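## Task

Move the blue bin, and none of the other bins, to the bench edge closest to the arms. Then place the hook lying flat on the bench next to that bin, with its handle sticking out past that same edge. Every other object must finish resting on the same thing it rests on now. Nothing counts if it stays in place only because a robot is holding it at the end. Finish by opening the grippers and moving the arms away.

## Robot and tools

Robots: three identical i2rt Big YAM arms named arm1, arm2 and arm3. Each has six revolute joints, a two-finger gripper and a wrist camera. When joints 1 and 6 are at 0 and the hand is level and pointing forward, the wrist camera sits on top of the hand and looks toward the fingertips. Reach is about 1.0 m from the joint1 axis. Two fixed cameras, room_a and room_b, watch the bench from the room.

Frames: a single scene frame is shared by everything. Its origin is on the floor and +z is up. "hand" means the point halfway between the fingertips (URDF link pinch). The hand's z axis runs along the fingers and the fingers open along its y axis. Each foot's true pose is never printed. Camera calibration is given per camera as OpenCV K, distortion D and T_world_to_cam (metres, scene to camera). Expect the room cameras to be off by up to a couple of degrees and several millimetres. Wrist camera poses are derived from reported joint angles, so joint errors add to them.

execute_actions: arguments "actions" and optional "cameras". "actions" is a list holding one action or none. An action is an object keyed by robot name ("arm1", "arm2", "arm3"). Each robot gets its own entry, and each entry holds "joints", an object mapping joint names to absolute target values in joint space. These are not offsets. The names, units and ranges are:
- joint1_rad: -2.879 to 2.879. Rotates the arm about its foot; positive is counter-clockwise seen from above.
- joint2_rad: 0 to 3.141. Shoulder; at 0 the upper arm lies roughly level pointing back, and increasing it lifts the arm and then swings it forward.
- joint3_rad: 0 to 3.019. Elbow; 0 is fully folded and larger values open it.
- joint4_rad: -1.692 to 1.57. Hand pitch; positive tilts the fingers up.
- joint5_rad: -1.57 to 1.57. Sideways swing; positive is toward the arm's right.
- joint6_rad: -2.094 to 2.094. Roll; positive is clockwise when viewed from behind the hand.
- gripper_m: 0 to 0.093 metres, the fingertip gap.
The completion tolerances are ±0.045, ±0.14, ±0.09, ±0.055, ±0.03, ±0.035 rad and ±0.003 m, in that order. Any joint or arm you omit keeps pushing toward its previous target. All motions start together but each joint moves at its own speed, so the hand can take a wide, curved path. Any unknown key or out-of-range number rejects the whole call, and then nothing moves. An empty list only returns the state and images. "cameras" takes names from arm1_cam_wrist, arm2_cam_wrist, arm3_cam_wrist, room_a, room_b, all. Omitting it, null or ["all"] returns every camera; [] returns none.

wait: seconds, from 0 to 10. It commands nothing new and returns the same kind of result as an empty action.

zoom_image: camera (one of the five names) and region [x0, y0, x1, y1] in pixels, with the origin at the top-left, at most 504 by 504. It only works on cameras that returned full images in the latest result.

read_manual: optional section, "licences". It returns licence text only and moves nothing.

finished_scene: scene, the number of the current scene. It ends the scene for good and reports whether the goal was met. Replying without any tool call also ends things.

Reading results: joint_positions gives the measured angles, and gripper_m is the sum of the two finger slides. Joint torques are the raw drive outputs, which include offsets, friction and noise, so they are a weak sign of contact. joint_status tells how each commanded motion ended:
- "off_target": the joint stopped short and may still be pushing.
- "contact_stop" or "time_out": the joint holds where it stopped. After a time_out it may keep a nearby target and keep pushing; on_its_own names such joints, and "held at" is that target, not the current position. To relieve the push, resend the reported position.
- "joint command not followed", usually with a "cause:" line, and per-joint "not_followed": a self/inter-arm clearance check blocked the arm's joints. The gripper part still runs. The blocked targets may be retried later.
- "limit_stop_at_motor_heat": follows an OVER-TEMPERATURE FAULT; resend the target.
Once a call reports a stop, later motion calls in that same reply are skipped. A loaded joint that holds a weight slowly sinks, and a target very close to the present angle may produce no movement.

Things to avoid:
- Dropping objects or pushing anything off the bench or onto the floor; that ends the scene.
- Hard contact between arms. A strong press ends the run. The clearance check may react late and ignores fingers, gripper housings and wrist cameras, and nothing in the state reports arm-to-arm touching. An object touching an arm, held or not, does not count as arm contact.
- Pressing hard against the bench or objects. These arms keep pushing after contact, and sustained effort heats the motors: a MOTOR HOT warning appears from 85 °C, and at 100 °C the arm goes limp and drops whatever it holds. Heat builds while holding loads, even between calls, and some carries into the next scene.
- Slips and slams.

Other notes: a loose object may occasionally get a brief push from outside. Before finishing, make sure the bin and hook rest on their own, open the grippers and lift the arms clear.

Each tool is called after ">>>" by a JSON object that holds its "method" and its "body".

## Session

>>> {"method": "execute_actions", "body": {"actions": []}}

Scene clock: 0.00 s.
Joint torques (N m, as the arm reports them, + toward a larger angle): no reading
arm1.joint_positions: joint1_rad=+0.120 joint2_rad=+0.466 joint3_rad=+1.507 joint4_rad=-1.401 joint5_rad=-0.037 joint6_rad=+0.535 gripper_m=+0.094
arm1.joint_status: not commanded
arm1.hand: x=-0.9825 y=+0.1314 z=+1.3085 quat_wxyz=(-0.248, +0.447, -0.693, -0.508) (m; scene frame)
arm2.joint_positions: joint1_rad=-0.156 joint2_rad=+0.375 joint3_rad=+1.636 joint4_rad=-1.142 joint5_rad=-0.108 joint6_rad=-0.350 gripper_m=+0.094
arm2.joint_status: not commanded
arm2.hand: x=+0.0022 y=+0.0502 z=+1.4690 quat_wxyz=(-0.654, +0.507, -0.425, -0.367) (m; scene frame)
arm3.joint_positions: joint1_rad=-0.545 joint2_rad=+0.428 joint3_rad=+1.492 joint4_rad=-1.373 joint5_rad=+0.101 joint6_rad=-0.232 gripper_m=+0.094
arm3.joint_status: not commanded
arm3.hand: x=+1.0267 y=+0.1122 z=+1.3294 quat_wxyz=(-0.544, +0.494, -0.636, -0.236) (m; scene frame)
pictures: arm1_cam_wrist, arm2_cam_wrist, arm3_cam_wrist, room_a, room_b
camera_calibration (this result's frames):
arm1_cam_wrist: T_world_to_cam=[[0.866372, -0.0785042, -0.493191, 1.51087], [-0.331103, -0.829605, -0.449585, 0.379805], [-0.373859, 0.552804, -0.744739, 0.662309], [0, 0, 0, 1]] pos_world=[-0.935612, 0.067571, 1.40915]
arm2_cam_wrist: T_world_to_cam=[[0.915731, -0.213335, 0.340477, -0.491676], [0.181255, -0.536933, -0.823923, 1.23849], [0.358585, 0.816205, -0.453018, 0.742695], [0, 0, 0, 1]] pos_world=[-0.0405581, -0.0460969, 1.52428]
arm3_cam_wrist: T_world_to_cam=[[0.886662, -0.395904, 0.238936, -1.18688], [-0.204201, -0.798825, -0.565845, 1.05845], [0.414889, 0.452922, -0.789132, 0.692645], [0, 0, 0, 1]] pos_world=[0.981127, 0.0619081, 1.42909]
Images, in order (width x height): arm1_cam_wrist 504x504, arm2_cam_wrist 504x504, arm3_cam_wrist 504x504, room_a 504x504, room_b 504x504.

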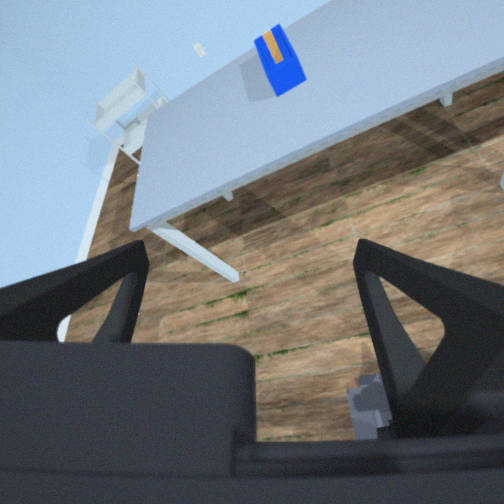

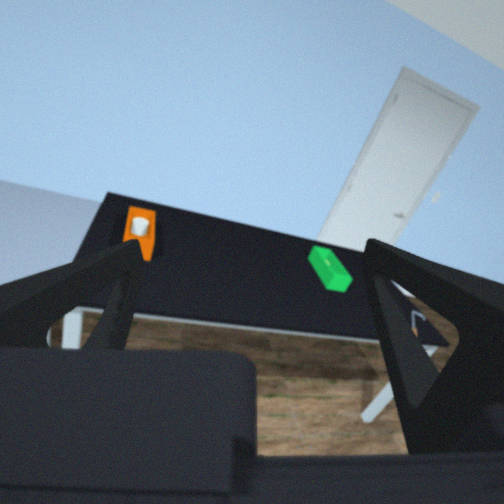

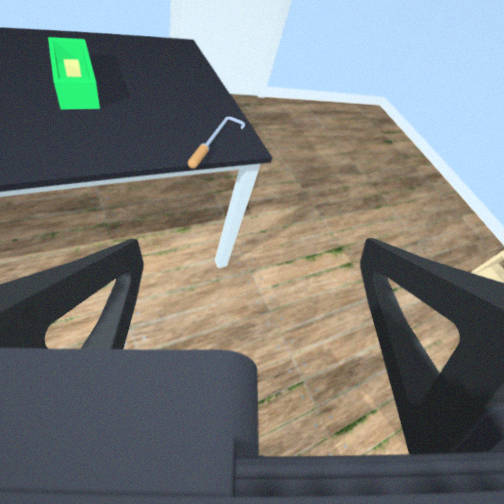

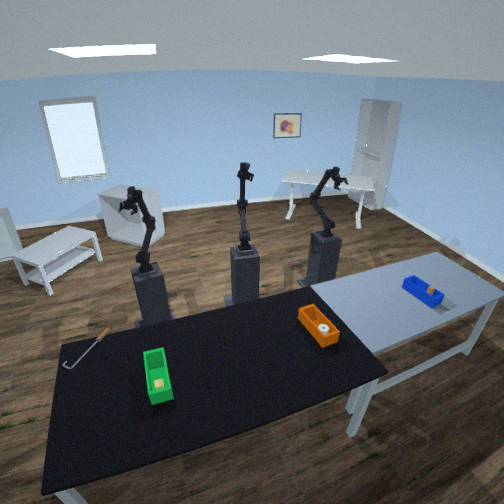

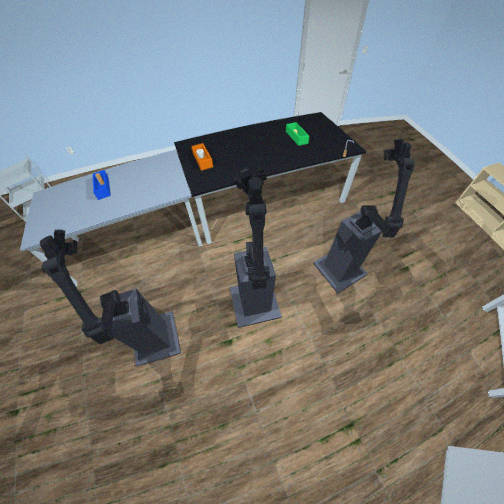

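>>> {"method": "execute_actions", "body": {"actions": [{"arm3":{"joints":{"joint1_rad":-0.436,"joint2_rad":2.05,"joint3_rad":1.56,"joint4_rad":0.18,"joint5_rad":0.416,"joint6_rad":0.162}},"arm1":{"joints":{"joint1_rad":0.05,"joint2_rad":1.0,"joint3_rad":1.2,"joint4_rad":-0.6,"joint5_rad":0,"joint6_rad":0}},"arm2":{"joints":{"joint1_rad":-0.375,"joint2_rad":0.7,"joint3_rad":0.37,"joint4_rad":0.35,"joint5_rad":0,"joint6_rad":1.57}}}], "cameras": ["arm1_cam_wrist","arm3_cam_wrist"]}}

Scene clock: 11.50 s.
Joint torques (N m, as the arm reports them, + toward a larger angle): arm1=[ 0.58 -5.4  12.94  2.82  0.14 -0.11] | arm2=[ 0.45 -4.19  9.25  2.17  0.22  0.05] | arm3=[  0.99 -21.38  11.45   2.99   0.15   0.13]
arm1.joint_positions: joint1_rad=+0.055 joint2_rad=+1.001 joint3_rad=+1.164 joint4_rad=-0.618 joint5_rad=-0.003 joint6_rad=+0.007 gripper_m=+0.094
arm1.joint_status: all done
arm1.hand: x=-0.9721 y=+0.4667 z=+1.1414 quat_wxyz=(-0.369, +0.605, -0.597, -0.375) (m; scene frame)
arm2.joint_positions: joint1_rad=-0.372 joint2_rad=+0.706 joint3_rad=+0.376 joint4_rad=+0.333 joint5_rad=-0.003 joint6_rad=+1.560 gripper_m=+0.094
arm2.joint_status: all done
arm2.hand: x=+0.1929 y=+0.3319 z=+1.0501 quat_wxyz=(-0.182, -0.174, -0.682, -0.687) (m; scene frame)
arm3.joint_positions: joint1_rad=-0.440 joint2_rad=+2.055 joint3_rad=+1.547 joint4_rad=+0.160 joint5_rad=+0.413 joint6_rad=+0.153 gripper_m=+0.094
arm3.joint_status: all done
arm3.hand: x=+1.2579 y=+0.7644 z=+0.8948 quat_wxyz=(-0.533, +0.324, -0.742, -0.247) (m; scene frame)
pictures: arm1_cam_wrist, arm3_cam_wrist
camera_calibration (this result's frames):
arm1_cam_wrist: T_world_to_cam=[[0.99971, 0.0193956, -0.0142754, 0.983007], [0.0101664, -0.877245, -0.479935, 0.974915], [-0.0218317, 0.479651, -0.877188, 0.883935], [0, 0, 0, 1]] pos_world=[-0.973336, 0.412193, 1.25731]
arm3_cam_wrist: T_world_to_cam=[[0.746846, -0.664717, -0.0193183, -0.417389], [-0.549975, -0.601075, -0.579859, 1.67703], [0.373831, 0.44369, -0.814487, 0.0397193], [0, 0, 0, 1]] pos_world=[1.2192, 0.712952, 0.99673]
Images, in order (width x height): arm1_cam_wrist 504x504, arm3_cam_wrist 504x504.

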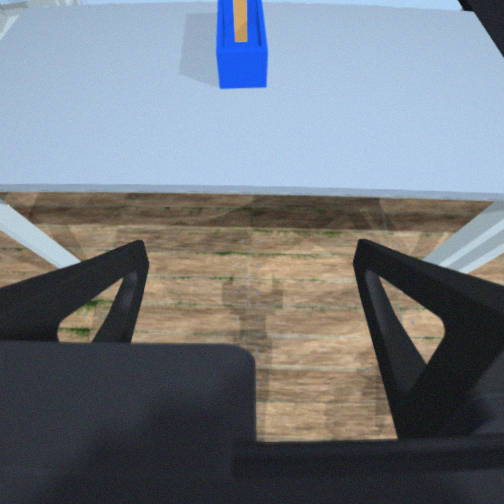

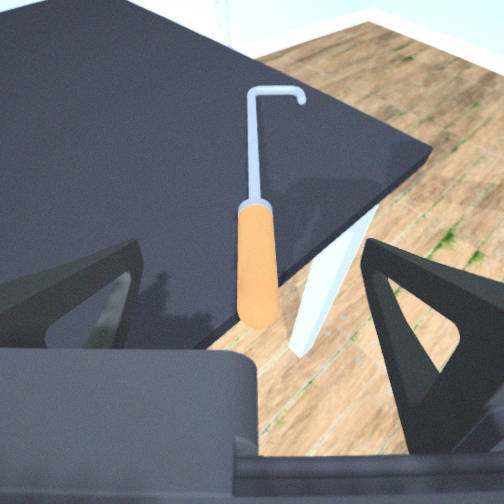

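>>> {"method": "execute_actions", "body": {"actions": [{"arm3":{"joints":{"joint1_rad":-0.493,"joint2_rad":2.35,"joint3_rad":1.94,"joint4_rad":0.15,"joint5_rad":0.351,"joint6_rad":0.134}}}], "cameras": ["arm3_cam_wrist"]}}

Scene clock: 18.83 s.
Joint torques (N m, as the arm reports them, + toward a larger angle): arm1=[ 0.61 -5.56 13.03  2.84  0.14 -0.1 ] | arm2=[ 0.12 -4.13  9.26  2.24  0.22  0.02] | arm3=[  0.02 -25.5   15.28   1.95  -0.03   0.  ]
arm1.joint_positions: joint1_rad=+0.055 joint2_rad=+1.001 joint3_rad=+1.164 joint4_rad=-0.618 joint5_rad=-0.003 joint6_rad=+0.007 gripper_m=+0.094
arm1.joint_status: not commanded
arm1.hand: x=-0.9721 y=+0.4667 z=+1.1414 quat_wxyz=(-0.369, +0.605, -0.597, -0.375) (m; scene frame)
arm2.joint_positions: joint1_rad=-0.372 joint2_rad=+0.706 joint3_rad=+0.376 joint4_rad=+0.333 joint5_rad=-0.003 joint6_rad=+1.561 gripper_m=+0.094
arm2.joint_status: not commanded
arm2.hand: x=+0.1929 y=+0.3319 z=+1.0501 quat_wxyz=(-0.182, -0.174, -0.682, -0.687) (m; scene frame)
arm3.joint_positions: joint1_rad=-0.498 joint2_rad=+2.363 joint3_rad=+1.881 joint4_rad=+0.154 joint5_rad=+0.354 joint6_rad=+0.143 gripper_m=+0.094
arm3.joint_status: all done
arm3.hand: x=+1.3234 y=+0.8348 z=+0.8212 quat_wxyz=(-0.534, +0.319, -0.741, -0.255) (m; scene frame)
pictures: arm3_cam_wrist
camera_calibration (this result's frames):
arm3_cam_wrist: T_world_to_cam=[[0.747012, -0.663854, -0.0356549, -0.408455], [-0.552647, -0.590275, -0.588351, 1.71417], [0.369533, 0.459209, -0.807819, -0.0886418], [0, 0, 0, 1]] pos_world=[1.28521, 0.781379, 0.922361]
Images, in order (width x height): arm3_cam_wrist 504x504.

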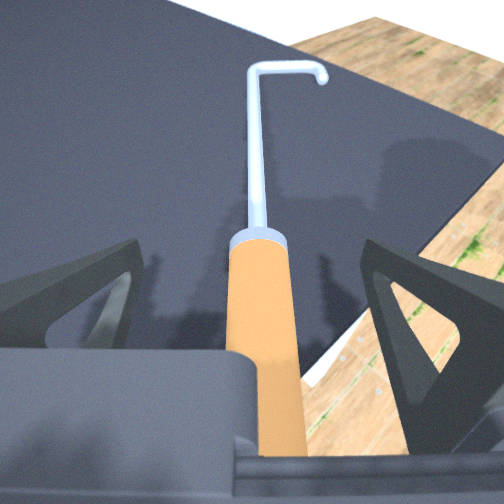

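>>> {"method": "execute_actions", "body": {"actions": [{"arm3":{"joints":{"joint3_rad":1.83,"joint4_rad":0.16,"joint1_rad":-0.5}}}], "cameras": ["arm3_cam_wrist"]}}

Scene clock: 22.90 s.
Joint torques (N m, as the arm reports them, + toward a larger angle): arm1=[ 0.58 -5.54 13.02  2.84  0.14 -0.11] | arm2=[ 0.22 -4.03  9.3   2.19  0.22  0.02] | arm3=[ -0.21 -25.85  10.64   2.41   0.01   0.01]
arm1.joint_positions: joint1_rad=+0.055 joint2_rad=+1.001 joint3_rad=+1.164 joint4_rad=-0.618 joint5_rad=-0.003 joint6_rad=+0.007 gripper_m=+0.094
arm1.joint_status: not commanded
arm1.hand: x=-0.9721 y=+0.4667 z=+1.1414 quat_wxyz=(-0.369, +0.605, -0.597, -0.375) (m; scene frame)
arm2.joint_positions: joint1_rad=-0.372 joint2_rad=+0.706 joint3_rad=+0.376 joint4_rad=+0.333 joint5_rad=-0.003 joint6_rad=+1.561 gripper_m=+0.094
arm2.joint_status: not commanded
arm2.hand: x=+0.1929 y=+0.3319 z=+1.0501 quat_wxyz=(-0.182, -0.174, -0.682, -0.687) (m; scene frame)
arm3.joint_positions: joint1_rad=-0.498 joint2_rad=+2.363 joint3_rad=+1.825 joint4_rad=+0.154 joint5_rad=+0.354 joint6_rad=+0.143 gripper_m=+0.094
arm3.joint_status: all done
arm3.hand: x=+1.3180 y=+0.8210 z=+0.7904 quat_wxyz=(-0.518, +0.330, -0.752, -0.239) (m; scene frame)
pictures: arm3_cam_wrist
camera_calibration (this result's frames):
arm3_cam_wrist: T_world_to_cam=[[0.746955, -0.664701, -0.015194, -0.430057], [-0.563108, -0.620309, -0.54601, 1.68987], [0.353508, 0.4164, -0.837641, -0.0253751], [0, 0, 0, 1]] pos_world=[1.28178, 0.772948, 0.894896]
Images, in order (width x height): arm3_cam_wrist 504x504.

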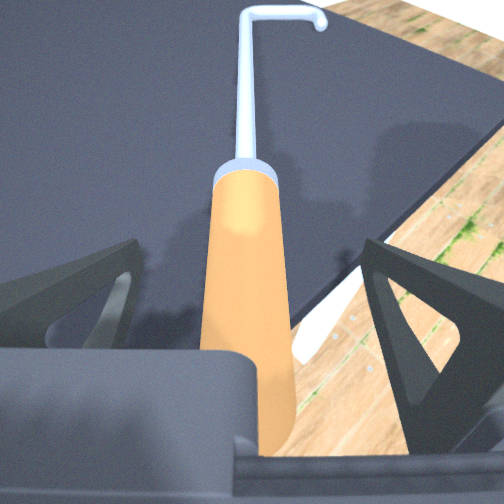

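>>> {"method": "execute_actions", "body": {"actions": [{"arm3":{"joints":{"joint3_rad":1.81}}}], "cameras": []}}

>>> {"method": "execute_actions", "body": {"actions": [{"arm3":{"joints":{"gripper_m":0}}}], "cameras": ["arm3_cam_wrist"]}}

>>> {"method": "execute_actions", "body": {"actions": [{"arm3":{"joints":{"joint2_rad":2.15}}}], "cameras": ["arm3_cam_wrist"]}}

Scene clock: 25.93 s.
Joint torques (N m, as the arm reports them, + toward a larger angle): arm1=[ 0.62 -5.53 13.03  2.83  0.14 -0.1 ] | arm2=[ 0.27 -4.34  9.29  2.2   0.21  0.03] | arm3=[  0.6  -23.95  10.12   2.44   0.     0.01]
arm1.joint_positions: joint1_rad=+0.055 joint2_rad=+1.001 joint3_rad=+1.164 joint4_rad=-0.618 joint5_rad=-0.003 joint6_rad=+0.007 gripper_m=+0.094
arm1.joint_status: not commanded
arm1.hand: x=-0.9721 y=+0.4667 z=+1.1414 quat_wxyz=(-0.369, +0.605, -0.597, -0.375) (m; scene frame)
arm2.joint_positions: joint1_rad=-0.372 joint2_rad=+0.706 joint3_rad=+0.376 joint4_rad=+0.333 joint5_rad=-0.003 joint6_rad=+1.561 gripper_m=+0.094
arm2.joint_status: not commanded
arm2.hand: x=+0.1929 y=+0.3319 z=+1.0501 quat_wxyz=(-0.182, -0.174, -0.682, -0.687) (m; scene frame)
arm3.joint_positions: joint1_rad=-0.498 joint2_rad=+2.363 joint3_rad=+1.812 joint4_rad=+0.154 joint5_rad=+0.354 joint6_rad=+0.143 gripper_m=+0.094
arm3.joint_status: all done
arm3.hand: x=+1.3166 y=+0.8176 z=+0.7833 quat_wxyz=(-0.514, +0.333, -0.754, -0.235) (m; scene frame)
pictures: none
No camera images: the call's "cameras" was empty. Leave "cameras" out to get every camera's image.

Scene clock: 26.67 s.
Joint torques (N m, as the arm reports them, + toward a larger angle): arm1=[ 0.61 -5.56 13.02  2.83  0.14 -0.11] | arm2=[ 0.2  -4.43  9.29  2.2   0.22  0.03] | arm3=[  0.83 -25.49   9.87   2.35   0.13   0.03]
arm1.joint_positions: joint1_rad=+0.055 joint2_rad=+1.001 joint3_rad=+1.164 joint4_rad=-0.618 joint5_rad=-0.003 joint6_rad=+0.007 gripper_m=+0.094
arm1.joint_status: not commanded
arm1.hand: x=-0.9721 y=+0.4667 z=+1.1414 quat_wxyz=(-0.369, +0.605, -0.597, -0.375) (m; scene frame)
arm2.joint_positions: joint1_rad=-0.372 joint2_rad=+0.706 joint3_rad=+0.376 joint4_rad=+0.333 joint5_rad=-0.003 joint6_rad=+1.561 gripper_m=+0.094
arm2.joint_status: not commanded
arm2.hand: x=+0.1929 y=+0.3319 z=+1.0501 quat_wxyz=(-0.182, -0.174, -0.682, -0.687) (m; scene frame)
arm3.joint_positions: joint1_rad=-0.498 joint2_rad=+2.363 joint3_rad=+1.812 joint4_rad=+0.154 joint5_rad=+0.351 joint6_rad=+0.141 gripper_m=+0.030
arm3.joint_status: gripper_m off_target (ended at +0.030, target +0.000)
arm3.hand: x=+1.3162 y=+0.8179 z=+0.7832 quat_wxyz=(-0.514, +0.334, -0.754, -0.236) (m; scene frame)
pictures: arm3_cam_wrist
camera_calibration (this result's frames):
arm3_cam_wrist: T_world_to_cam=[[0.749235, -0.662227, -0.0100921, -0.439943], [-0.563312, -0.629162, -0.53557, 1.6824], [0.348319, 0.406953, -0.844431, -0.00958261], [0, 0, 0, 1]] pos_world=[1.28067, 0.771057, 0.888509]
Images, in order (width x height): arm3_cam_wrist 504x504.

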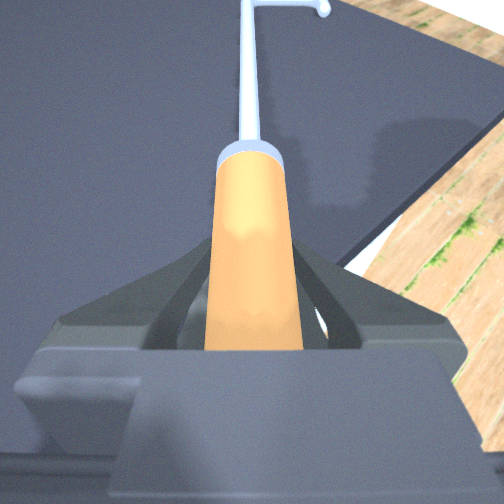

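Scene clock: 28.20 s.
Joint torques (N m, as the arm reports them, + toward a larger angle): arm1=[ 0.59 -5.54 13.03  2.82  0.14 -0.1 ] | arm2=[ 0.3  -4.25  9.25  2.15  0.23  0.03] | arm3=[ -0.06 -25.4   13.29   3.03   0.07   0.02]
arm1.joint_positions: joint1_rad=+0.055 joint2_rad=+1.001 joint3_rad=+1.164 joint4_rad=-0.618 joint5_rad=-0.003 joint6_rad=+0.007 gripper_m=+0.094
arm1.joint_status: not commanded
arm1.hand: x=-0.9721 y=+0.4667 z=+1.1414 quat_wxyz=(-0.369, +0.605, -0.597, -0.375) (m; scene frame)
arm2.joint_positions: joint1_rad=-0.372 joint2_rad=+0.706 joint3_rad=+0.376 joint4_rad=+0.333 joint5_rad=-0.003 joint6_rad=+1.561 gripper_m=+0.094
arm2.joint_status: not commanded
arm2.hand: x=+0.1929 y=+0.3319 z=+1.0501 quat_wxyz=(-0.182, -0.174, -0.682, -0.687) (m; scene frame)
arm3.joint_positions: joint1_rad=-0.498 joint2_rad=+2.193 joint3_rad=+1.780 joint4_rad=+0.142 joint5_rad=+0.350 joint6_rad=+0.141 gripper_m=+0.030
arm3.joint_status: all done
arm3.hand: x=+1.3147 y=+0.8098 z=+0.9078 quat_wxyz=(-0.549, +0.308, -0.728, -0.272) (m; scene frame)
pictures: arm3_cam_wrist
camera_calibration (this result's frames):
arm3_cam_wrist: T_world_to_cam=[[0.750086, -0.659042, -0.0550905, -0.405794], [-0.538428, -0.560188, -0.629511, 1.73989], [0.384013, 0.50185, -0.775036, -0.0872936], [0, 0, 0, 1]] pos_world=[1.27471, 0.751039, 1.00527]
Images, in order (width x height): arm3_cam_wrist 504x504.

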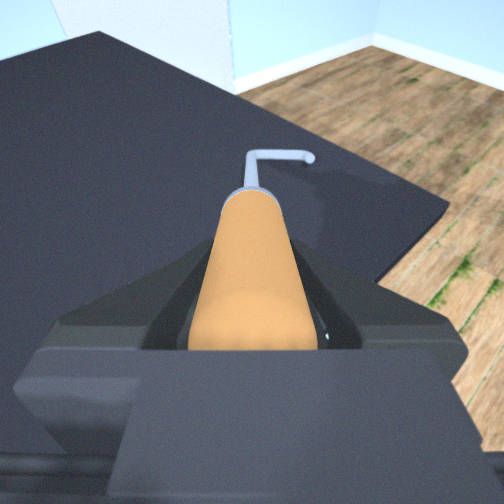

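>>> {"method": "execute_actions", "body": {"actions": [{"arm3":{"joints":{"joint2_rad":1.75,"joint3_rad":1.21,"joint4_rad":0.72,"joint5_rad":0,"joint6_rad":0}}}], "cameras": ["arm3_cam_wrist"]}}

>>> {"method": "execute_actions", "body": {"actions": [{"arm3":{"joints":{"joint1_rad":0.9}},"arm1":{"joints":{"joint1_rad":-0.99,"joint2_rad":1.2,"joint3_rad":0.78,"joint4_rad":0.42,"gripper_m":0.075}}}], "cameras": ["arm2_cam_wrist","arm3_cam_wrist","room_a"]}}

Scene clock: 35.03 s.
Joint torques (N m, as the arm reports them, + toward a larger angle): arm1=[ 0.61 -5.56 13.03  2.83  0.14 -0.11] | arm2=[ 0.12 -4.44  9.22  2.2   0.22  0.04] | arm3=[  0.6  -18.15  12.32   4.5   -0.09  -0.02]
arm1.joint_positions: joint1_rad=+0.055 joint2_rad=+1.001 joint3_rad=+1.164 joint4_rad=-0.618 joint5_rad=-0.003 joint6_rad=+0.007 gripper_m=+0.094
arm1.joint_status: not commanded
arm1.hand: x=-0.9721 y=+0.4667 z=+1.1414 quat_wxyz=(-0.369, +0.605, -0.597, -0.375) (m; scene frame)
arm2.joint_positions: joint1_rad=-0.372 joint2_rad=+0.706 joint3_rad=+0.376 joint4_rad=+0.333 joint5_rad=-0.003 joint6_rad=+1.561 gripper_m=+0.094
arm2.joint_status: not commanded
arm2.hand: x=+0.1929 y=+0.3319 z=+1.0501 quat_wxyz=(-0.182, -0.174, -0.682, -0.687) (m; scene frame)
arm3.joint_positions: joint1_rad=-0.501 joint2_rad=+1.778 joint3_rad=+1.180 joint4_rad=+0.676 joint5_rad=+0.003 joint6_rad=+0.011 gripper_m=+0.030
arm3.joint_status: all done
arm3.hand: x=+1.2116 y=+0.6896 z=+1.0166 quat_wxyz=(-0.600, +0.379, -0.560, -0.427) (m; scene frame)
pictures: arm3_cam_wrist
camera_calibration (this result's frames):
arm3_cam_wrist: T_world_to_cam=[[0.938469, -0.344799, -0.0197532, -0.8825], [-0.196422, -0.485827, -0.851698, 1.44577], [0.284068, 0.803172, -0.52366, -0.245374], [0, 0, 0, 1]] pos_world=[1.18188, 0.595187, 1.08543]
Images, in order (width x height): arm3_cam_wrist 504x504.

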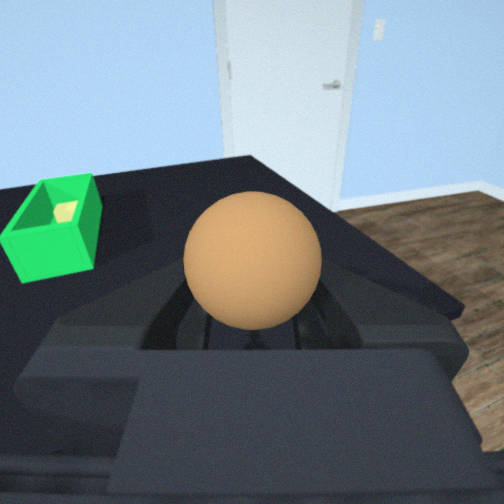

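Scene clock: 37.00 s.
Joint torques (N m, as the arm reports them, + toward a larger angle): arm1=[ 1.02 -8.11 10.98  3.01  0.05 -0.09] | arm2=[ 0.22 -4.16  9.28  2.23  0.22  0.03] | arm3=[  0.23 -18.49  12.61   4.3    0.08   0.07]
arm1.joint_positions: joint1_rad=-0.991 joint2_rad=+1.209 joint3_rad=+0.759 joint4_rad=+0.400 joint5_rad=+0.000 joint6_rad=+0.006 gripper_m=+0.075
arm1.joint_status: all done
arm1.hand: x=-0.4998 y=+0.2714 z=+1.0362 quat_wxyz=(-0.665, +0.195, -0.698, -0.183) (m; scene frame)
arm2.joint_positions: joint1_rad=-0.372 joint2_rad=+0.706 joint3_rad=+0.376 joint4_rad=+0.333 joint5_rad=-0.003 joint6_rad=+1.561 gripper_m=+0.094
arm2.joint_status: not commanded
arm2.hand: x=+0.1929 y=+0.3319 z=+1.0501 quat_wxyz=(-0.182, -0.174, -0.682, -0.687) (m; scene frame)
arm3.joint_positions: joint1_rad=+0.903 joint2_rad=+1.781 joint3_rad=+1.180 joint4_rad=+0.676 joint5_rad=-0.002 joint6_rad=+0.006 gripper_m=+0.030
arm3.joint_status: all done
arm3.hand: x=+0.3281 y=+0.3695 z=+1.0178 quat_wxyz=(-0.189, +0.653, -0.173, -0.713) (m; scene frame)
pictures: arm2_cam_wrist, arm3_cam_wrist, room_a
camera_calibration (this result's frames):
arm2_cam_wrist: T_world_to_cam=[[0.00160297, 0.0127456, -0.999917, 1.04529], [-0.991979, -0.126365, -0.00320097, 0.238298], [-0.126395, 0.991902, 0.0124408, -0.198959], [0, 0, 0, 1]] pos_world=[0.209564, 0.214137, 1.04844]
arm3_cam_wrist: T_world_to_cam=[[0.492563, 0.870271, 0.00328625, -0.489824], [0.456051, -0.254899, -0.852669, 0.819345], [-0.741215, 0.421492, -0.522441, 0.739586], [0, 0, 0, 1]] pos_world=[0.415798, 0.323401, 1.08663]
Images, in order (width x height): arm2_cam_wrist 504x504, arm3_cam_wrist 504x504, room_a 504x504.

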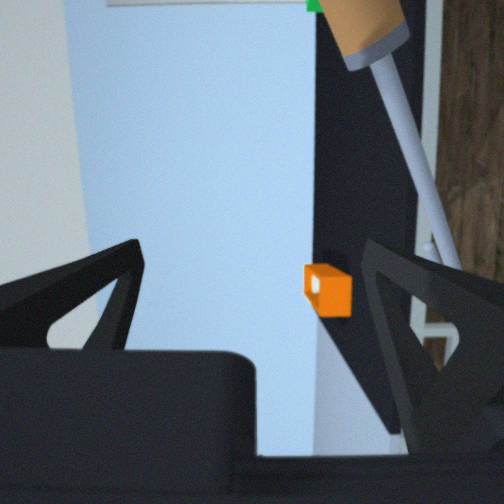

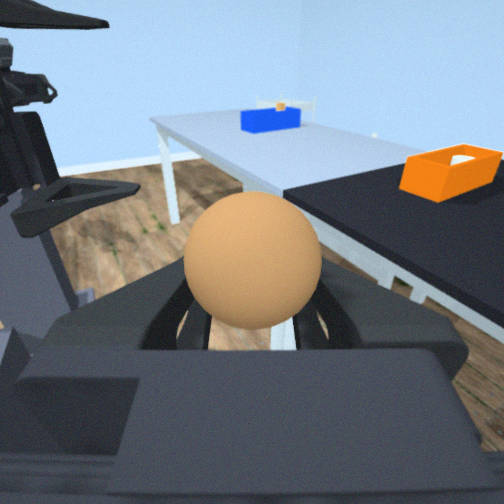

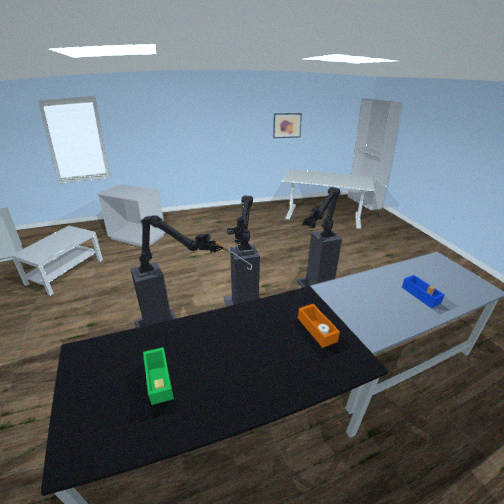

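>>> {"method": "execute_actions", "body": {"actions": [{"arm2":{"joints":{"joint1_rad":-0.381,"joint2_rad":0.97,"joint3_rad":0.21,"joint4_rad":0.79,"joint6_rad":1.03,"gripper_m":0.07}}}], "cameras": ["arm2_cam_wrist"]}}

Scene clock: 42.33 s.
Joint torques (N m, as the arm reports them, + toward a larger angle): arm1=[ 1.06 -8.13 10.99  3.01  0.05 -0.09] | arm2=[-0.21 -5.14  8.04  2.21  0.22 -0.13] | arm3=[  0.37 -18.64  12.31   4.26   0.08   0.04]
arm1.joint_positions: joint1_rad=-0.991 joint2_rad=+1.209 joint3_rad=+0.759 joint4_rad=+0.400 joint5_rad=+0.000 joint6_rad=+0.006 gripper_m=+0.075
arm1.joint_status: not commanded
arm1.hand: x=-0.4998 y=+0.2714 z=+1.0362 quat_wxyz=(-0.665, +0.195, -0.698, -0.183) (m; scene frame)
arm2.joint_positions: joint1_rad=-0.374 joint2_rad=+0.971 joint3_rad=+0.207 joint4_rad=+0.773 joint5_rad=-0.003 joint6_rad=+1.039 gripper_m=+0.070
arm2.joint_status: all done
arm2.hand: x=+0.1943 y=+0.3328 z=+0.9648 quat_wxyz=(-0.354, +0.007, -0.702, -0.618) (m; scene frame)
arm3.joint_positions: joint1_rad=+0.903 joint2_rad=+1.781 joint3_rad=+1.180 joint4_rad=+0.676 joint5_rad=-0.002 joint6_rad=+0.006 gripper_m=+0.030
arm3.joint_status: not commanded
arm3.hand: x=+0.3281 y=+0.3695 z=+1.0178 quat_wxyz=(-0.189, +0.653, -0.173, -0.713) (m; scene frame)
pictures: arm2_cam_wrist
camera_calibration (this result's frames):
arm2_cam_wrist: T_world_to_cam=[[0.439062, -0.22767, -0.869132, 0.828819], [-0.896742, -0.170776, -0.408275, 0.626577], [-0.0554747, 0.958646, -0.279142, 0.0799637], [0, 0, 0, 1]] pos_world=[0.202411, 0.219045, 0.998491]
Images, in order (width x height): arm2_cam_wrist 504x504.

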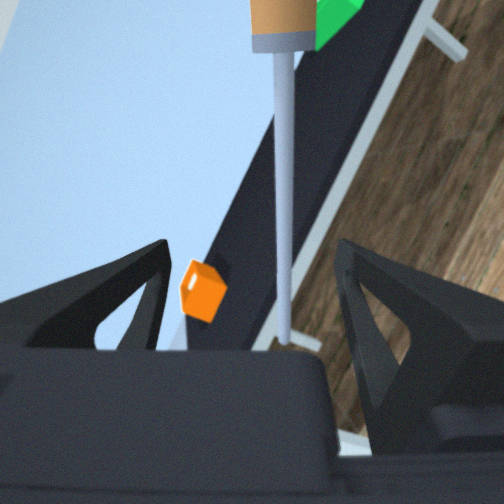

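>>> {"method": "execute_actions", "body": {"actions": [{"arm2":{"joints":{"joint2_rad":1.45,"joint3_rad":0.5,"joint4_rad":0.99}}}], "cameras": ["arm2_cam_wrist","arm3_cam_wrist"]}}

Scene clock: 47.60 s.
Joint torques (N m, as the arm reports them, + toward a larger angle): arm1=[ 1.05 -8.16 10.98  3.02  0.05 -0.09] | arm2=[  0.05 -10.84   7.82   1.62   0.23  -0.09] | arm3=[  0.44 -19.97  13.01   4.19  -0.12   0.08]
arm1.joint_positions: joint1_rad=-0.991 joint2_rad=+1.209 joint3_rad=+0.759 joint4_rad=+0.400 joint5_rad=+0.000 joint6_rad=+0.006 gripper_m=+0.075
arm1.joint_status: not commanded
arm1.hand: x=-0.4998 y=+0.2714 z=+1.0362 quat_wxyz=(-0.665, +0.195, -0.698, -0.183) (m; scene frame)
arm2.joint_positions: joint1_rad=-0.373 joint2_rad=+1.441 joint3_rad=+0.484 joint4_rad=+0.988 joint5_rad=-0.003 joint6_rad=+1.034 gripper_m=+0.070
arm2.joint_status: all done
arm2.hand: x=+0.2528 y=+0.4378 z=+0.9564 quat_wxyz=(-0.359, +0.009, -0.694, -0.624) (m; scene frame)
arm3.joint_positions: joint1_rad=+0.894 joint2_rad=+1.785 joint3_rad=+1.172 joint4_rad=+0.676 joint5_rad=+0.003 joint6_rad=+0.003 gripper_m=+0.030
arm3.joint_status: not commanded
arm3.hand: x=+0.3325 y=+0.3754 z=+1.0114 quat_wxyz=(-0.194, +0.656, -0.178, -0.708) (m; scene frame)
pictures: arm2_cam_wrist, arm3_cam_wrist
camera_calibration (this result's frames):
arm2_cam_wrist: T_world_to_cam=[[0.452434, -0.211992, -0.866235, 0.806678], [-0.890239, -0.164766, -0.424649, 0.704967], [-0.0527036, 0.963282, -0.26327, -0.0376451], [0, 0, 0, 1]] pos_world=[0.260637, 0.323427, 0.988225]
arm3_cam_wrist: T_world_to_cam=[[0.505, 0.8631, 0.00575391, -0.501068], [0.461172, -0.264185, -0.847069, 0.809469], [-0.729585, 0.430424, -0.531451, 0.738884], [0, 0, 0, 1]] pos_world=[0.418813, 0.328288, 1.08124]
Images, in order (width x height): arm2_cam_wrist 504x504, arm3_cam_wrist 504x504.

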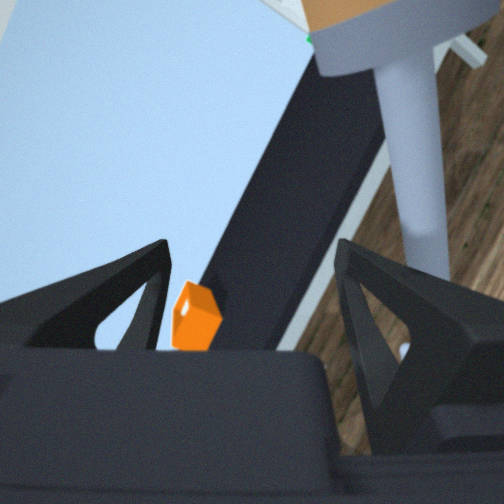

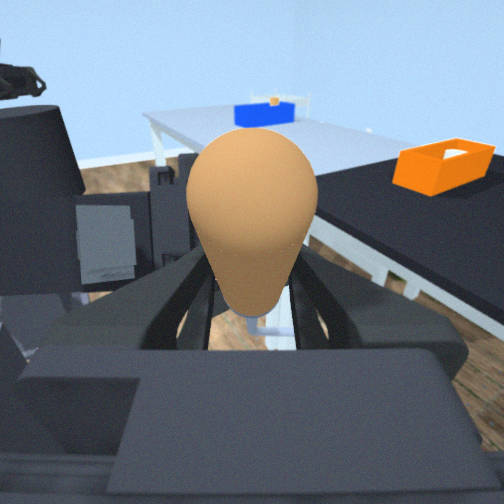

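>>> {"method": "execute_actions", "body": {"actions": [{"arm2":{"joints":{"joint2_rad":1.2,"joint3_rad":0.4}}}], "cameras": []}}

>>> {"method": "execute_actions", "body": {"actions": [{"arm2":{"joints":{"joint2_rad":0.97,"joint3_rad":0.21,"joint4_rad":0.79,"joint6_rad":0.75,"gripper_m":0.093}}}], "cameras": ["arm2_cam_wrist","arm3_cam_wrist"]}}

Scene clock: 51.03 s.
Joint torques (N m, as the arm reports them, + toward a larger angle): arm1=[ 1.05 -8.13 10.99  3.01  0.05 -0.09] | arm2=[-0.21 -7.53  7.4   1.5   0.21 -0.11] | arm3=[  0.17 -19.83  13.03   4.08  -0.1    0.1 ]
arm1.joint_positions: joint1_rad=-0.991 joint2_rad=+1.209 joint3_rad=+0.759 joint4_rad=+0.400 joint5_rad=+0.000 joint6_rad=+0.006 gripper_m=+0.075
arm1.joint_status: not commanded
arm1.hand: x=-0.4998 y=+0.2714 z=+1.0362 quat_wxyz=(-0.665, +0.195, -0.698, -0.183) (m; scene frame)
arm2.joint_positions: joint1_rad=-0.374 joint2_rad=+1.191 joint3_rad=+0.403 joint4_rad=+0.988 joint5_rad=-0.003 joint6_rad=+1.034 gripper_m=+0.070
arm2.joint_status: all done
arm2.hand: x=+0.2278 y=+0.3926 z=+1.0315 quat_wxyz=(-0.388, +0.008, -0.630, -0.673) (m; scene frame)
arm3.joint_positions: joint1_rad=+0.894 joint2_rad=+1.785 joint3_rad=+1.172 joint4_rad=+0.676 joint5_rad=+0.003 joint6_rad=+0.003 gripper_m=+0.030
arm3.joint_status: not commanded
arm3.hand: x=+0.3325 y=+0.3754 z=+1.0114 quat_wxyz=(-0.194, +0.656, -0.178, -0.708) (m; scene frame)
pictures: none
No camera images: the call's "cameras" was empty. Leave "cameras" out to get every camera's image.

Scene clock: 52.33 s.
Joint torques (N m, as the arm reports them, + toward a larger angle): arm1=[ 1.07 -8.14 10.98  3.02  0.05 -0.08] | arm2=[-0.11 -5.15  7.51  1.19  0.22 -0.14] | arm3=[  0.48 -19.17  13.01   4.23  -0.1    0.04]
arm1.joint_positions: joint1_rad=-0.991 joint2_rad=+1.209 joint3_rad=+0.759 joint4_rad=+0.400 joint5_rad=+0.000 joint6_rad=+0.006 gripper_m=+0.075
arm1.joint_status: not commanded
arm1.hand: x=-0.4998 y=+0.2714 z=+1.0362 quat_wxyz=(-0.665, +0.195, -0.698, -0.183) (m; scene frame)
arm2.joint_positions: joint1_rad=-0.374 joint2_rad=+0.972 joint3_rad=+0.215 joint4_rad=+0.801 joint5_rad=-0.003 joint6_rad=+0.759 gripper_m=+0.093
arm2.joint_status: all done
arm2.hand: x=+0.1950 y=+0.3345 z=+0.9754 quat_wxyz=(-0.444, +0.103, -0.681, -0.572) (m; scene frame)
arm3.joint_positions: joint1_rad=+0.894 joint2_rad=+1.785 joint3_rad=+1.172 joint4_rad=+0.676 joint5_rad=+0.003 joint6_rad=+0.003 gripper_m=+0.030
arm3.joint_status: not commanded
arm3.hand: x=+0.3325 y=+0.3754 z=+1.0114 quat_wxyz=(-0.194, +0.656, -0.178, -0.708) (m; scene frame)
pictures: arm2_cam_wrist, arm3_cam_wrist
camera_calibration (this result's frames):
arm2_cam_wrist: T_world_to_cam=[[0.642864, -0.316127, -0.697703, 0.660784], [-0.764965, -0.218098, -0.606021, 0.814871], [0.0394118, 0.923308, -0.382033, 0.175074], [0, 0, 0, 1]] pos_world=[0.191653, 0.224966, 1.02174]
arm3_cam_wrist: T_world_to_cam=[[0.505, 0.8631, 0.00575391, -0.501068], [0.461172, -0.264185, -0.847069, 0.809469], [-0.729585, 0.430424, -0.531451, 0.738884], [0, 0, 0, 1]] pos_world=[0.418813, 0.328288, 1.08124]
Images, in order (width x height): arm2_cam_wrist 504x504, arm3_cam_wrist 504x504.

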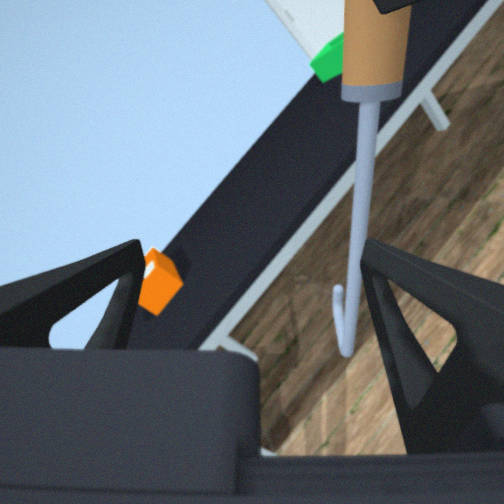

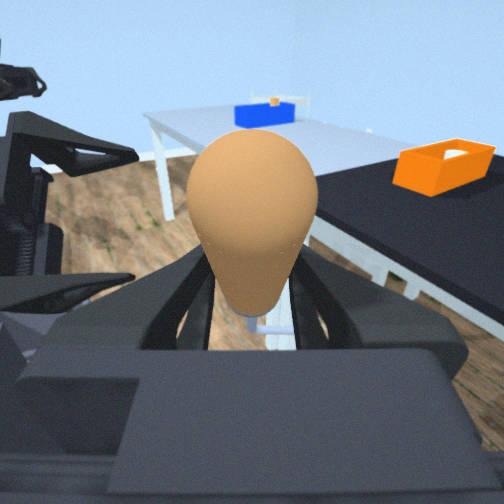

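>>> {"method": "execute_actions", "body": {"actions": [{"arm3":{"joints":{"joint1_rad":0.7,"joint3_rad":1.29}}}], "cameras": []}}

>>> {"method": "execute_actions", "body": {"actions": [{"arm2":{"joints":{"joint1_rad":-0.415,"joint2_rad":1.4,"joint3_rad":0.505,"joint4_rad":0.91}}}], "cameras": ["arm2_cam_wrist","arm3_cam_wrist"]}}

Scene clock: 60.40 s.
Joint torques (N m, as the arm reports them, + toward a larger angle): arm1=[ 1.04 -8.1  10.99  3.02  0.05 -0.08] | arm2=[-0.01 -5.14  7.54  1.23  0.22 -0.13] | arm3=[  0.1  -19.86  18.29   4.26   0.03   0.11]
arm1.joint_positions: joint1_rad=-0.991 joint2_rad=+1.209 joint3_rad=+0.759 joint4_rad=+0.400 joint5_rad=+0.000 joint6_rad=+0.006 gripper_m=+0.075
arm1.joint_status: not commanded
arm1.hand: x=-0.4998 y=+0.2714 z=+1.0362 quat_wxyz=(-0.665, +0.195, -0.698, -0.183) (m; scene frame)
arm2.joint_positions: joint1_rad=-0.374 joint2_rad=+0.972 joint3_rad=+0.215 joint4_rad=+0.801 joint5_rad=-0.003 joint6_rad=+0.759 gripper_m=+0.093
arm2.joint_status: not commanded
arm2.hand: x=+0.1950 y=+0.3345 z=+0.9754 quat_wxyz=(-0.444, +0.103, -0.681, -0.572) (m; scene frame)
arm3.joint_positions: joint1_rad=+0.706 joint2_rad=+1.785 joint3_rad=+1.193 joint4_rad=+0.676 joint5_rad=-0.001 joint6_rad=-0.001 gripper_m=+0.030
arm3.joint_status: joint3_rad time_out (moved +0.021 of +0.118); the others done
arm3.on_its_own: joint3_rad reads +1.193 and still pushes toward +1.290 since a time_out
arm3.hand: x=+0.4089 y=+0.4882 z=+1.0236 quat_wxyz=(-0.261, +0.630, -0.234, -0.693) (m; scene frame)
pictures: none
No camera images: the call's "cameras" was empty. Leave "cameras" out to get every camera's image.

not run: a stop came earlier in this reply.

>>> {"method": "execute_actions", "body": {"actions": [{"arm2":{"joints":{"joint1_rad":-0.415,"joint2_rad":1.4,"joint3_rad":0.505,"joint4_rad":0.91}},"arm3":{"joints":{"joint2_rad":1.71,"joint3_rad":1.25}}}], "cameras": ["arm2_cam_wrist","arm3_cam_wrist"]}}

Scene clock: 64.47 s.
Joint torques (N m, as the arm reports them, + toward a larger angle): arm1=[ 1.08 -8.15 10.98  3.01  0.05 -0.08] | arm2=[  0.2  -10.22   8.73   2.     0.19  -0.12] | arm3=[ -0.34 -22.24  14.94   4.19   0.07   0.1 ]
arm1.joint_positions: joint1_rad=-0.991 joint2_rad=+1.209 joint3_rad=+0.759 joint4_rad=+0.400 joint5_rad=+0.000 joint6_rad=+0.006 gripper_m=+0.075
arm1.joint_status: not commanded
arm1.hand: x=-0.4998 y=+0.2714 z=+1.0362 quat_wxyz=(-0.665, +0.195, -0.698, -0.183) (m; scene frame)
arm2.joint_positions: joint1_rad=-0.411 joint2_rad=+1.393 joint3_rad=+0.480 joint4_rad=+0.897 joint5_rad=-0.002 joint6_rad=+0.758 gripper_m=+0.093
arm2.joint_status: all done
arm2.hand: x=+0.2671 y=+0.4237 z=+0.9550 quat_wxyz=(-0.442, +0.093, -0.705, -0.547) (m; scene frame)
arm3.joint_positions: joint1_rad=+0.706 joint2_rad=+1.782 joint3_rad=+1.193 joint4_rad=+0.676 joint5_rad=-0.001 joint6_rad=-0.001 gripper_m=+0.030
arm3.joint_status: all done
arm3.hand: x=+0.4092 y=+0.4879 z=+1.0255 quat_wxyz=(-0.261, +0.629, -0.234, -0.694) (m; scene frame)
pictures: arm2_cam_wrist, arm3_cam_wrist
camera_calibration (this result's frames):
arm2_cam_wrist: T_world_to_cam=[[0.608479, -0.376686, -0.698471, 0.663897], [-0.791096, -0.218481, -0.571343, 0.851155], [0.0626146, 0.900208, -0.430935, 0.132344], [0, 0, 0, 1]] pos_world=[0.261091, 0.316904, 1.00705]
arm3_cam_wrist: T_world_to_cam=[[0.654844, 0.755731, 0.00705497, -0.647231], [0.390104, -0.330002, -0.859603, 0.88976], [-0.647301, 0.565658, -0.510914, 0.633212], [0, 0, 0, 1]] pos_world=[0.486615, 0.424574, 1.09292]
Images, in order (width x height): arm2_cam_wrist 504x504, arm3_cam_wrist 504x504.

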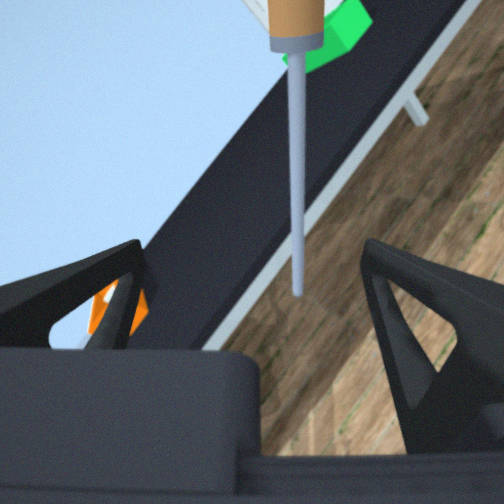

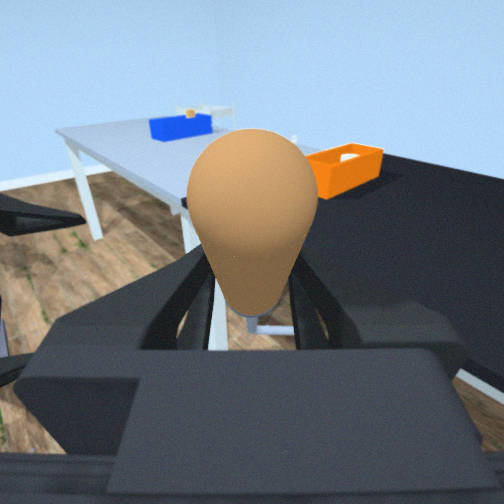

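>>> {"method": "execute_actions", "body": {"actions": [{"arm2":{"joints":{"joint4_rad":0.83}},"arm3":{"joints":{"joint1_rad":0.87}}}], "cameras": ["arm2_cam_wrist","arm3_cam_wrist"]}}

Scene clock: 72.53 s.
Joint torques (N m, as the arm reports them, + toward a larger angle): arm1=[ 1.02 -8.14 10.98  3.02  0.05 -0.08] | arm2=[  0.17 -10.41   8.76   1.27   0.2   -0.12] | arm3=[  0.37 -22.35  14.88   4.2   -0.04   0.02]
arm1.joint_positions: joint1_rad=-0.991 joint2_rad=+1.209 joint3_rad=+0.759 joint4_rad=+0.400 joint5_rad=+0.000 joint6_rad=+0.006 gripper_m=+0.075
arm1.joint_status: not commanded
arm1.hand: x=-0.4998 y=+0.2714 z=+1.0362 quat_wxyz=(-0.665, +0.195, -0.698, -0.183) (m; scene frame)
arm2.joint_positions: joint1_rad=-0.411 joint2_rad=+1.393 joint3_rad=+0.480 joint4_rad=+0.841 joint5_rad=-0.002 joint6_rad=+0.758 gripper_m=+0.093
arm2.joint_status: all done
arm2.hand: x=+0.2668 y=+0.4233 z=+0.9411 quat_wxyz=(-0.429, +0.095, -0.724, -0.531) (m; scene frame)
arm3.joint_positions: joint1_rad=+0.865 joint2_rad=+1.782 joint3_rad=+1.193 joint4_rad=+0.676 joint5_rad=+0.000 joint6_rad=+0.005 gripper_m=+0.030
arm3.joint_status: all done
arm3.hand: x=+0.3402 y=+0.3948 z=+1.0250 quat_wxyz=(-0.204, +0.645, -0.185, -0.713) (m; scene frame)
pictures: arm2_cam_wrist, arm3_cam_wrist
camera_calibration (this result's frames):
arm2_cam_wrist: T_world_to_cam=[[0.587896, -0.4102, -0.697219, 0.672727], [-0.807444, -0.245225, -0.536562, 0.825839], [0.0491224, 0.878408, -0.475381, 0.181445], [0, 0, 0, 1]] pos_world=[0.262412, 0.319087, 0.998407]
arm3_cam_wrist: T_world_to_cam=[[0.527044, 0.849831, 0.00340014, -0.521564], [0.436216, -0.267092, -0.859289, 0.84472], [-0.729342, 0.454366, -0.511479, 0.713355], [0, 0, 0, 1]] pos_world=[0.426688, 0.344735, 1.0925]
Images, in order (width x height): arm2_cam_wrist 504x504, arm3_cam_wrist 504x504.

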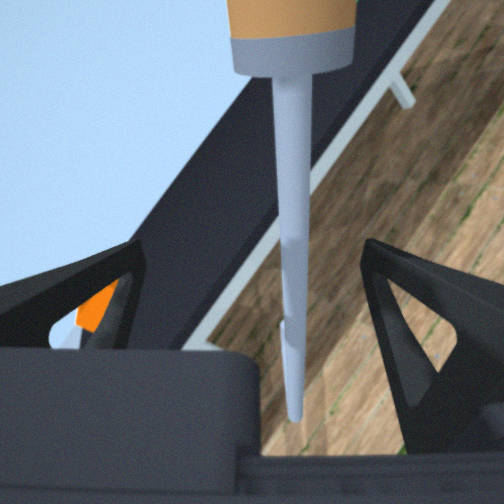

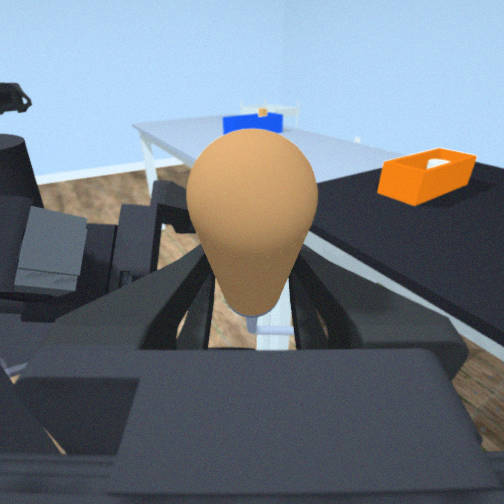

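>>> {"method": "execute_actions", "body": {"actions": [{"arm2":{"joints":{"joint1_rad":-0.44,"gripper_m":0}}}], "cameras": ["arm2_cam_wrist"]}}

Scene clock: 75.80 s.
Joint torques (N m, as the arm reports them, + toward a larger angle): arm1=[ 1.03 -8.15 10.98  3.01  0.05 -0.08] | arm2=[  0.56 -10.68   8.71   1.4    0.01   0.11] | arm3=[  0.61 -21.94  14.78   4.27  -0.06   0.04]
arm1.joint_positions: joint1_rad=-0.991 joint2_rad=+1.209 joint3_rad=+0.759 joint4_rad=+0.400 joint5_rad=+0.000 joint6_rad=+0.006 gripper_m=+0.075
arm1.joint_status: not commanded
arm1.hand: x=-0.4998 y=+0.2714 z=+1.0362 quat_wxyz=(-0.665, +0.195, -0.698, -0.183) (m; scene frame)
arm2.joint_positions: joint1_rad=-0.440 joint2_rad=+1.394 joint3_rad=+0.480 joint4_rad=+0.835 joint5_rad=+0.004 joint6_rad=+0.738 gripper_m=+0.009
arm2.joint_status: gripper_m off_target (ended at +0.009, target +0.000); the others done
arm2.hand: x=+0.2796 y=+0.4150 z=+0.9394 quat_wxyz=(-0.442, +0.091, -0.727, -0.518) (m; scene frame)
arm3.joint_positions: joint1_rad=+0.865 joint2_rad=+1.778 joint3_rad=+1.193 joint4_rad=+0.677 joint5_rad=+0.000 joint6_rad=+0.004 gripper_m=+0.030
arm3.joint_status: not commanded
arm3.hand: x=+0.3407 y=+0.3941 z=+1.0283 quat_wxyz=(-0.205, +0.643, -0.184, -0.715) (m; scene frame)
pictures: arm2_cam_wrist
camera_calibration (this result's frames):
arm2_cam_wrist: T_world_to_cam=[[0.583729, -0.440722, -0.681927, 0.660087], [-0.807566, -0.227989, -0.543929, 0.833047], [0.0842493, 0.868208, -0.488996, 0.194442], [0, 0, 0, 1]] pos_world=[0.271047, 0.312025, 0.998331]
Images, in order (width x height): arm2_cam_wrist 504x504.

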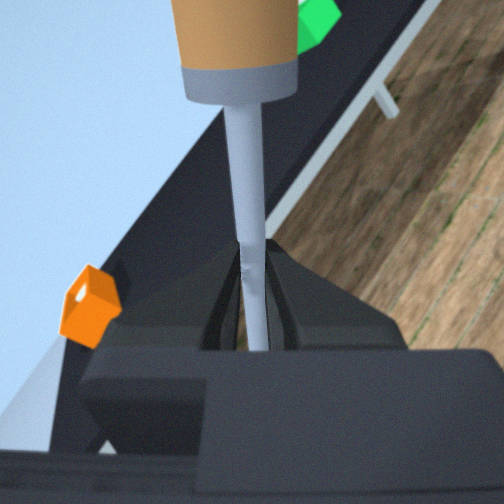

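>>> {"method": "execute_actions", "body": {"actions": [{"arm3":{"joints":{"gripper_m":0.093}}}], "cameras": []}}

>>> {"method": "execute_actions", "body": {"actions": [{"arm2":{"joints":{"joint6_rad":0}},"arm3":{"joints":{"joint2_rad":1.2,"joint3_rad":0.7}}}], "cameras": ["arm2_cam_wrist"]}}

>>> {"method": "execute_actions", "body": {"actions": [{"arm2":{"joints":{"joint1_rad":0.655,"joint2_rad":1.21,"joint3_rad":0.6,"joint4_rad":0.625,"joint6_rad":-1.57}},"arm3":{"joints":{"joint1_rad":0,"joint2_rad":0.3,"joint3_rad":0.4,"joint4_rad":0}}}], "cameras": ["arm1_cam_wrist","arm2_cam_wrist"]}}

Scene clock: 82.90 s.
Joint torques (N m, as the arm reports them, + toward a larger angle): arm1=[ 1.02 -8.12 10.97  3.01  0.05 -0.08] | arm2=[  0.69 -11.44   8.7    2.01   0.03   0.07] | arm3=[  0.41 -17.64  14.81   2.75   0.     0.02]
arm1.joint_positions: joint1_rad=-0.991 joint2_rad=+1.209 joint3_rad=+0.759 joint4_rad=+0.400 joint5_rad=+0.000 joint6_rad=+0.006 gripper_m=+0.075
arm1.joint_status: not commanded
arm1.hand: x=-0.4998 y=+0.2714 z=+1.0362 quat_wxyz=(-0.665, +0.195, -0.698, -0.183) (m; scene frame)
arm2.joint_positions: joint1_rad=-0.440 joint2_rad=+1.403 joint3_rad=+0.480 joint4_rad=+0.818 joint5_rad=+0.003 joint6_rad=+0.741 gripper_m=+0.009
arm2.joint_status: not commanded
arm2.hand: x=+0.2796 y=+0.4153 z=+0.9308 quat_wxyz=(-0.435, +0.091, -0.736, -0.511) (m; scene frame)
arm3.joint_positions: joint1_rad=+0.865 joint2_rad=+1.726 joint3_rad=+1.193 joint4_rad=+0.702 joint5_rad=+0.000 joint6_rad=+0.004 gripper_m=+0.093
arm3.joint_status: all done
arm3.hand: x=+0.3500 y=+0.3881 z=+1.0704 quat_wxyz=(-0.212, +0.615, -0.176, -0.739) (m; scene frame)
pictures: none
No camera images: the call's "cameras" was empty. Leave "cameras" out to get every camera's image.

Scene clock: 84.60 s.
Joint torques (N m, as the arm reports them, + toward a larger angle): arm1=[ 1.   -8.11 10.99  3.01  0.05 -0.08] | arm2=[  0.81 -11.32   8.69   2.05   0.03  -0.07] | arm3=[ 0.88 -6.77 10.23  2.53 -0.04  0.04]
arm1.joint_positions: joint1_rad=-0.991 joint2_rad=+1.209 joint3_rad=+0.759 joint4_rad=+0.400 joint5_rad=+0.000 joint6_rad=+0.006 gripper_m=+0.075
arm1.joint_status: not commanded
arm1.hand: x=-0.4998 y=+0.2714 z=+1.0362 quat_wxyz=(-0.665, +0.195, -0.698, -0.183) (m; scene frame)
arm2.joint_positions: joint1_rad=-0.440 joint2_rad=+1.403 joint3_rad=+0.480 joint4_rad=+0.818 joint5_rad=+0.003 joint6_rad=+0.009 gripper_m=+0.009
arm2.joint_status: all done
arm2.hand: x=+0.2796 y=+0.4153 z=+0.9308 quat_wxyz=(-0.589, +0.348, -0.655, -0.322) (m; scene frame)
arm3.joint_positions: joint1_rad=+0.865 joint2_rad=+1.197 joint3_rad=+0.697 joint4_rad=+0.707 joint5_rad=+0.000 joint6_rad=+0.004 gripper_m=+0.093
arm3.joint_status: all done
arm3.hand: x=+0.5168 y=+0.2838 z=+1.1017 quat_wxyz=(-0.215, +0.601, -0.172, -0.750) (m; scene frame)
pictures: arm2_cam_wrist
camera_calibration (this result's frames):
arm2_cam_wrist: T_world_to_cam=[[0.835546, -0.548873, -0.0245214, 0.0169317], [-0.383236, -0.550256, -0.741855, 1.02782], [0.393691, 0.629251, -0.670112, 0.371318], [0, 0, 0, 1]] pos_world=[0.233566, 0.341204, 1.01173]
Images, in order (width x height): arm2_cam_wrist 504x504.

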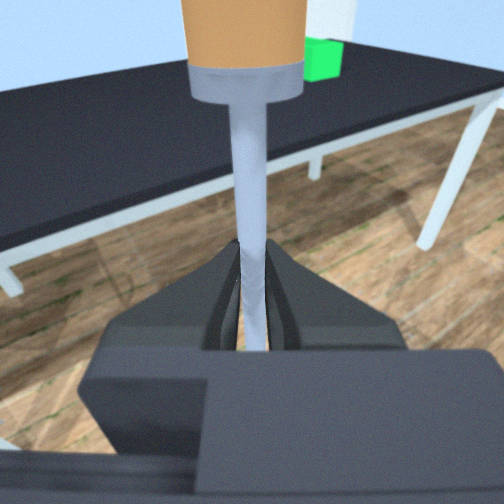

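Scene clock: 86.77 s.
Joint torques (N m, as the arm reports them, + toward a larger angle): arm1=[ 1.04 -8.12 10.97  3.01  0.05 -0.09] | arm2=[  0.15 -11.1   12.3    1.98   0.22  -0.05] | arm3=[ 0.2   1.58 11.73  1.7  -0.02  0.01]
arm1.joint_positions: joint1_rad=-0.991 joint2_rad=+1.209 joint3_rad=+0.759 joint4_rad=+0.400 joint5_rad=+0.000 joint6_rad=+0.006 gripper_m=+0.075
arm1.joint_status: not commanded
arm1.hand: x=-0.4998 y=+0.2714 z=+1.0362 quat_wxyz=(-0.665, +0.195, -0.698, -0.183) (m; scene frame)
arm2.joint_positions: joint1_rad=+0.659 joint2_rad=+1.224 joint3_rad=+0.545 joint4_rad=+0.613 joint5_rad=-0.003 joint6_rad=-1.555 gripper_m=+0.009
arm2.joint_status: all done
arm2.hand: x=-0.2436 y=+0.4303 z=+0.9992 quat_wxyz=(-0.661, +0.705, +0.184, -0.180) (m; scene frame)
arm3.joint_positions: joint1_rad=+0.003 joint2_rad=+0.304 joint3_rad=+0.395 joint4_rad=+0.009 joint5_rad=+0.001 joint6_rad=+0.004 gripper_m=+0.093
arm3.joint_status: all done
arm3.hand: x=+0.9148 y=+0.3096 z=+1.0915 quat_wxyz=(-0.484, +0.503, -0.438, -0.568) (m; scene frame)
pictures: arm1_cam_wrist, arm2_cam_wrist
camera_calibration (this result's frames):
arm1_cam_wrist: T_world_to_cam=[[0.522165, -0.852826, -0.0055844, 0.502225], [-0.522655, -0.314822, -0.792287, 0.653012], [0.673925, 0.416623, -0.610123, 0.983717], [0, 0, 0, 1]] pos_world=[-0.583896, 0.224053, 1.12037]
arm2_cam_wrist: T_world_to_cam=[[-0.011217, 0.0677663, 0.997638, -1.02888], [0.993393, -0.113206, 0.018859, 0.273497], [0.114217, 0.991258, -0.0660487, -0.213758], [0, 0, 0, 1]] pos_world=[-0.258816, 0.312574, 1.00718]
Images, in order (width x height): arm1_cam_wrist 504x504, arm2_cam_wrist 504x504.

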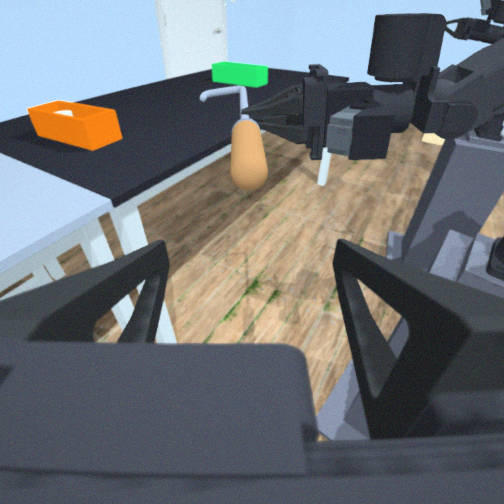

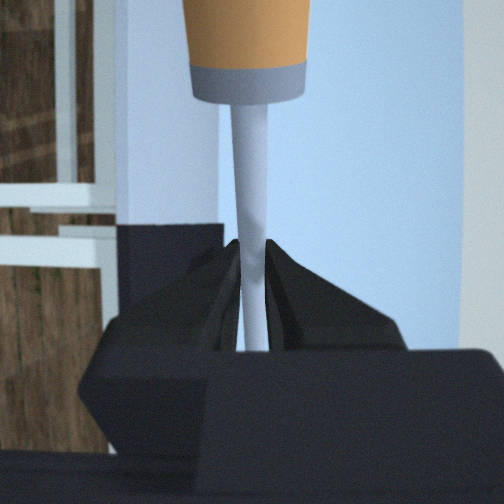

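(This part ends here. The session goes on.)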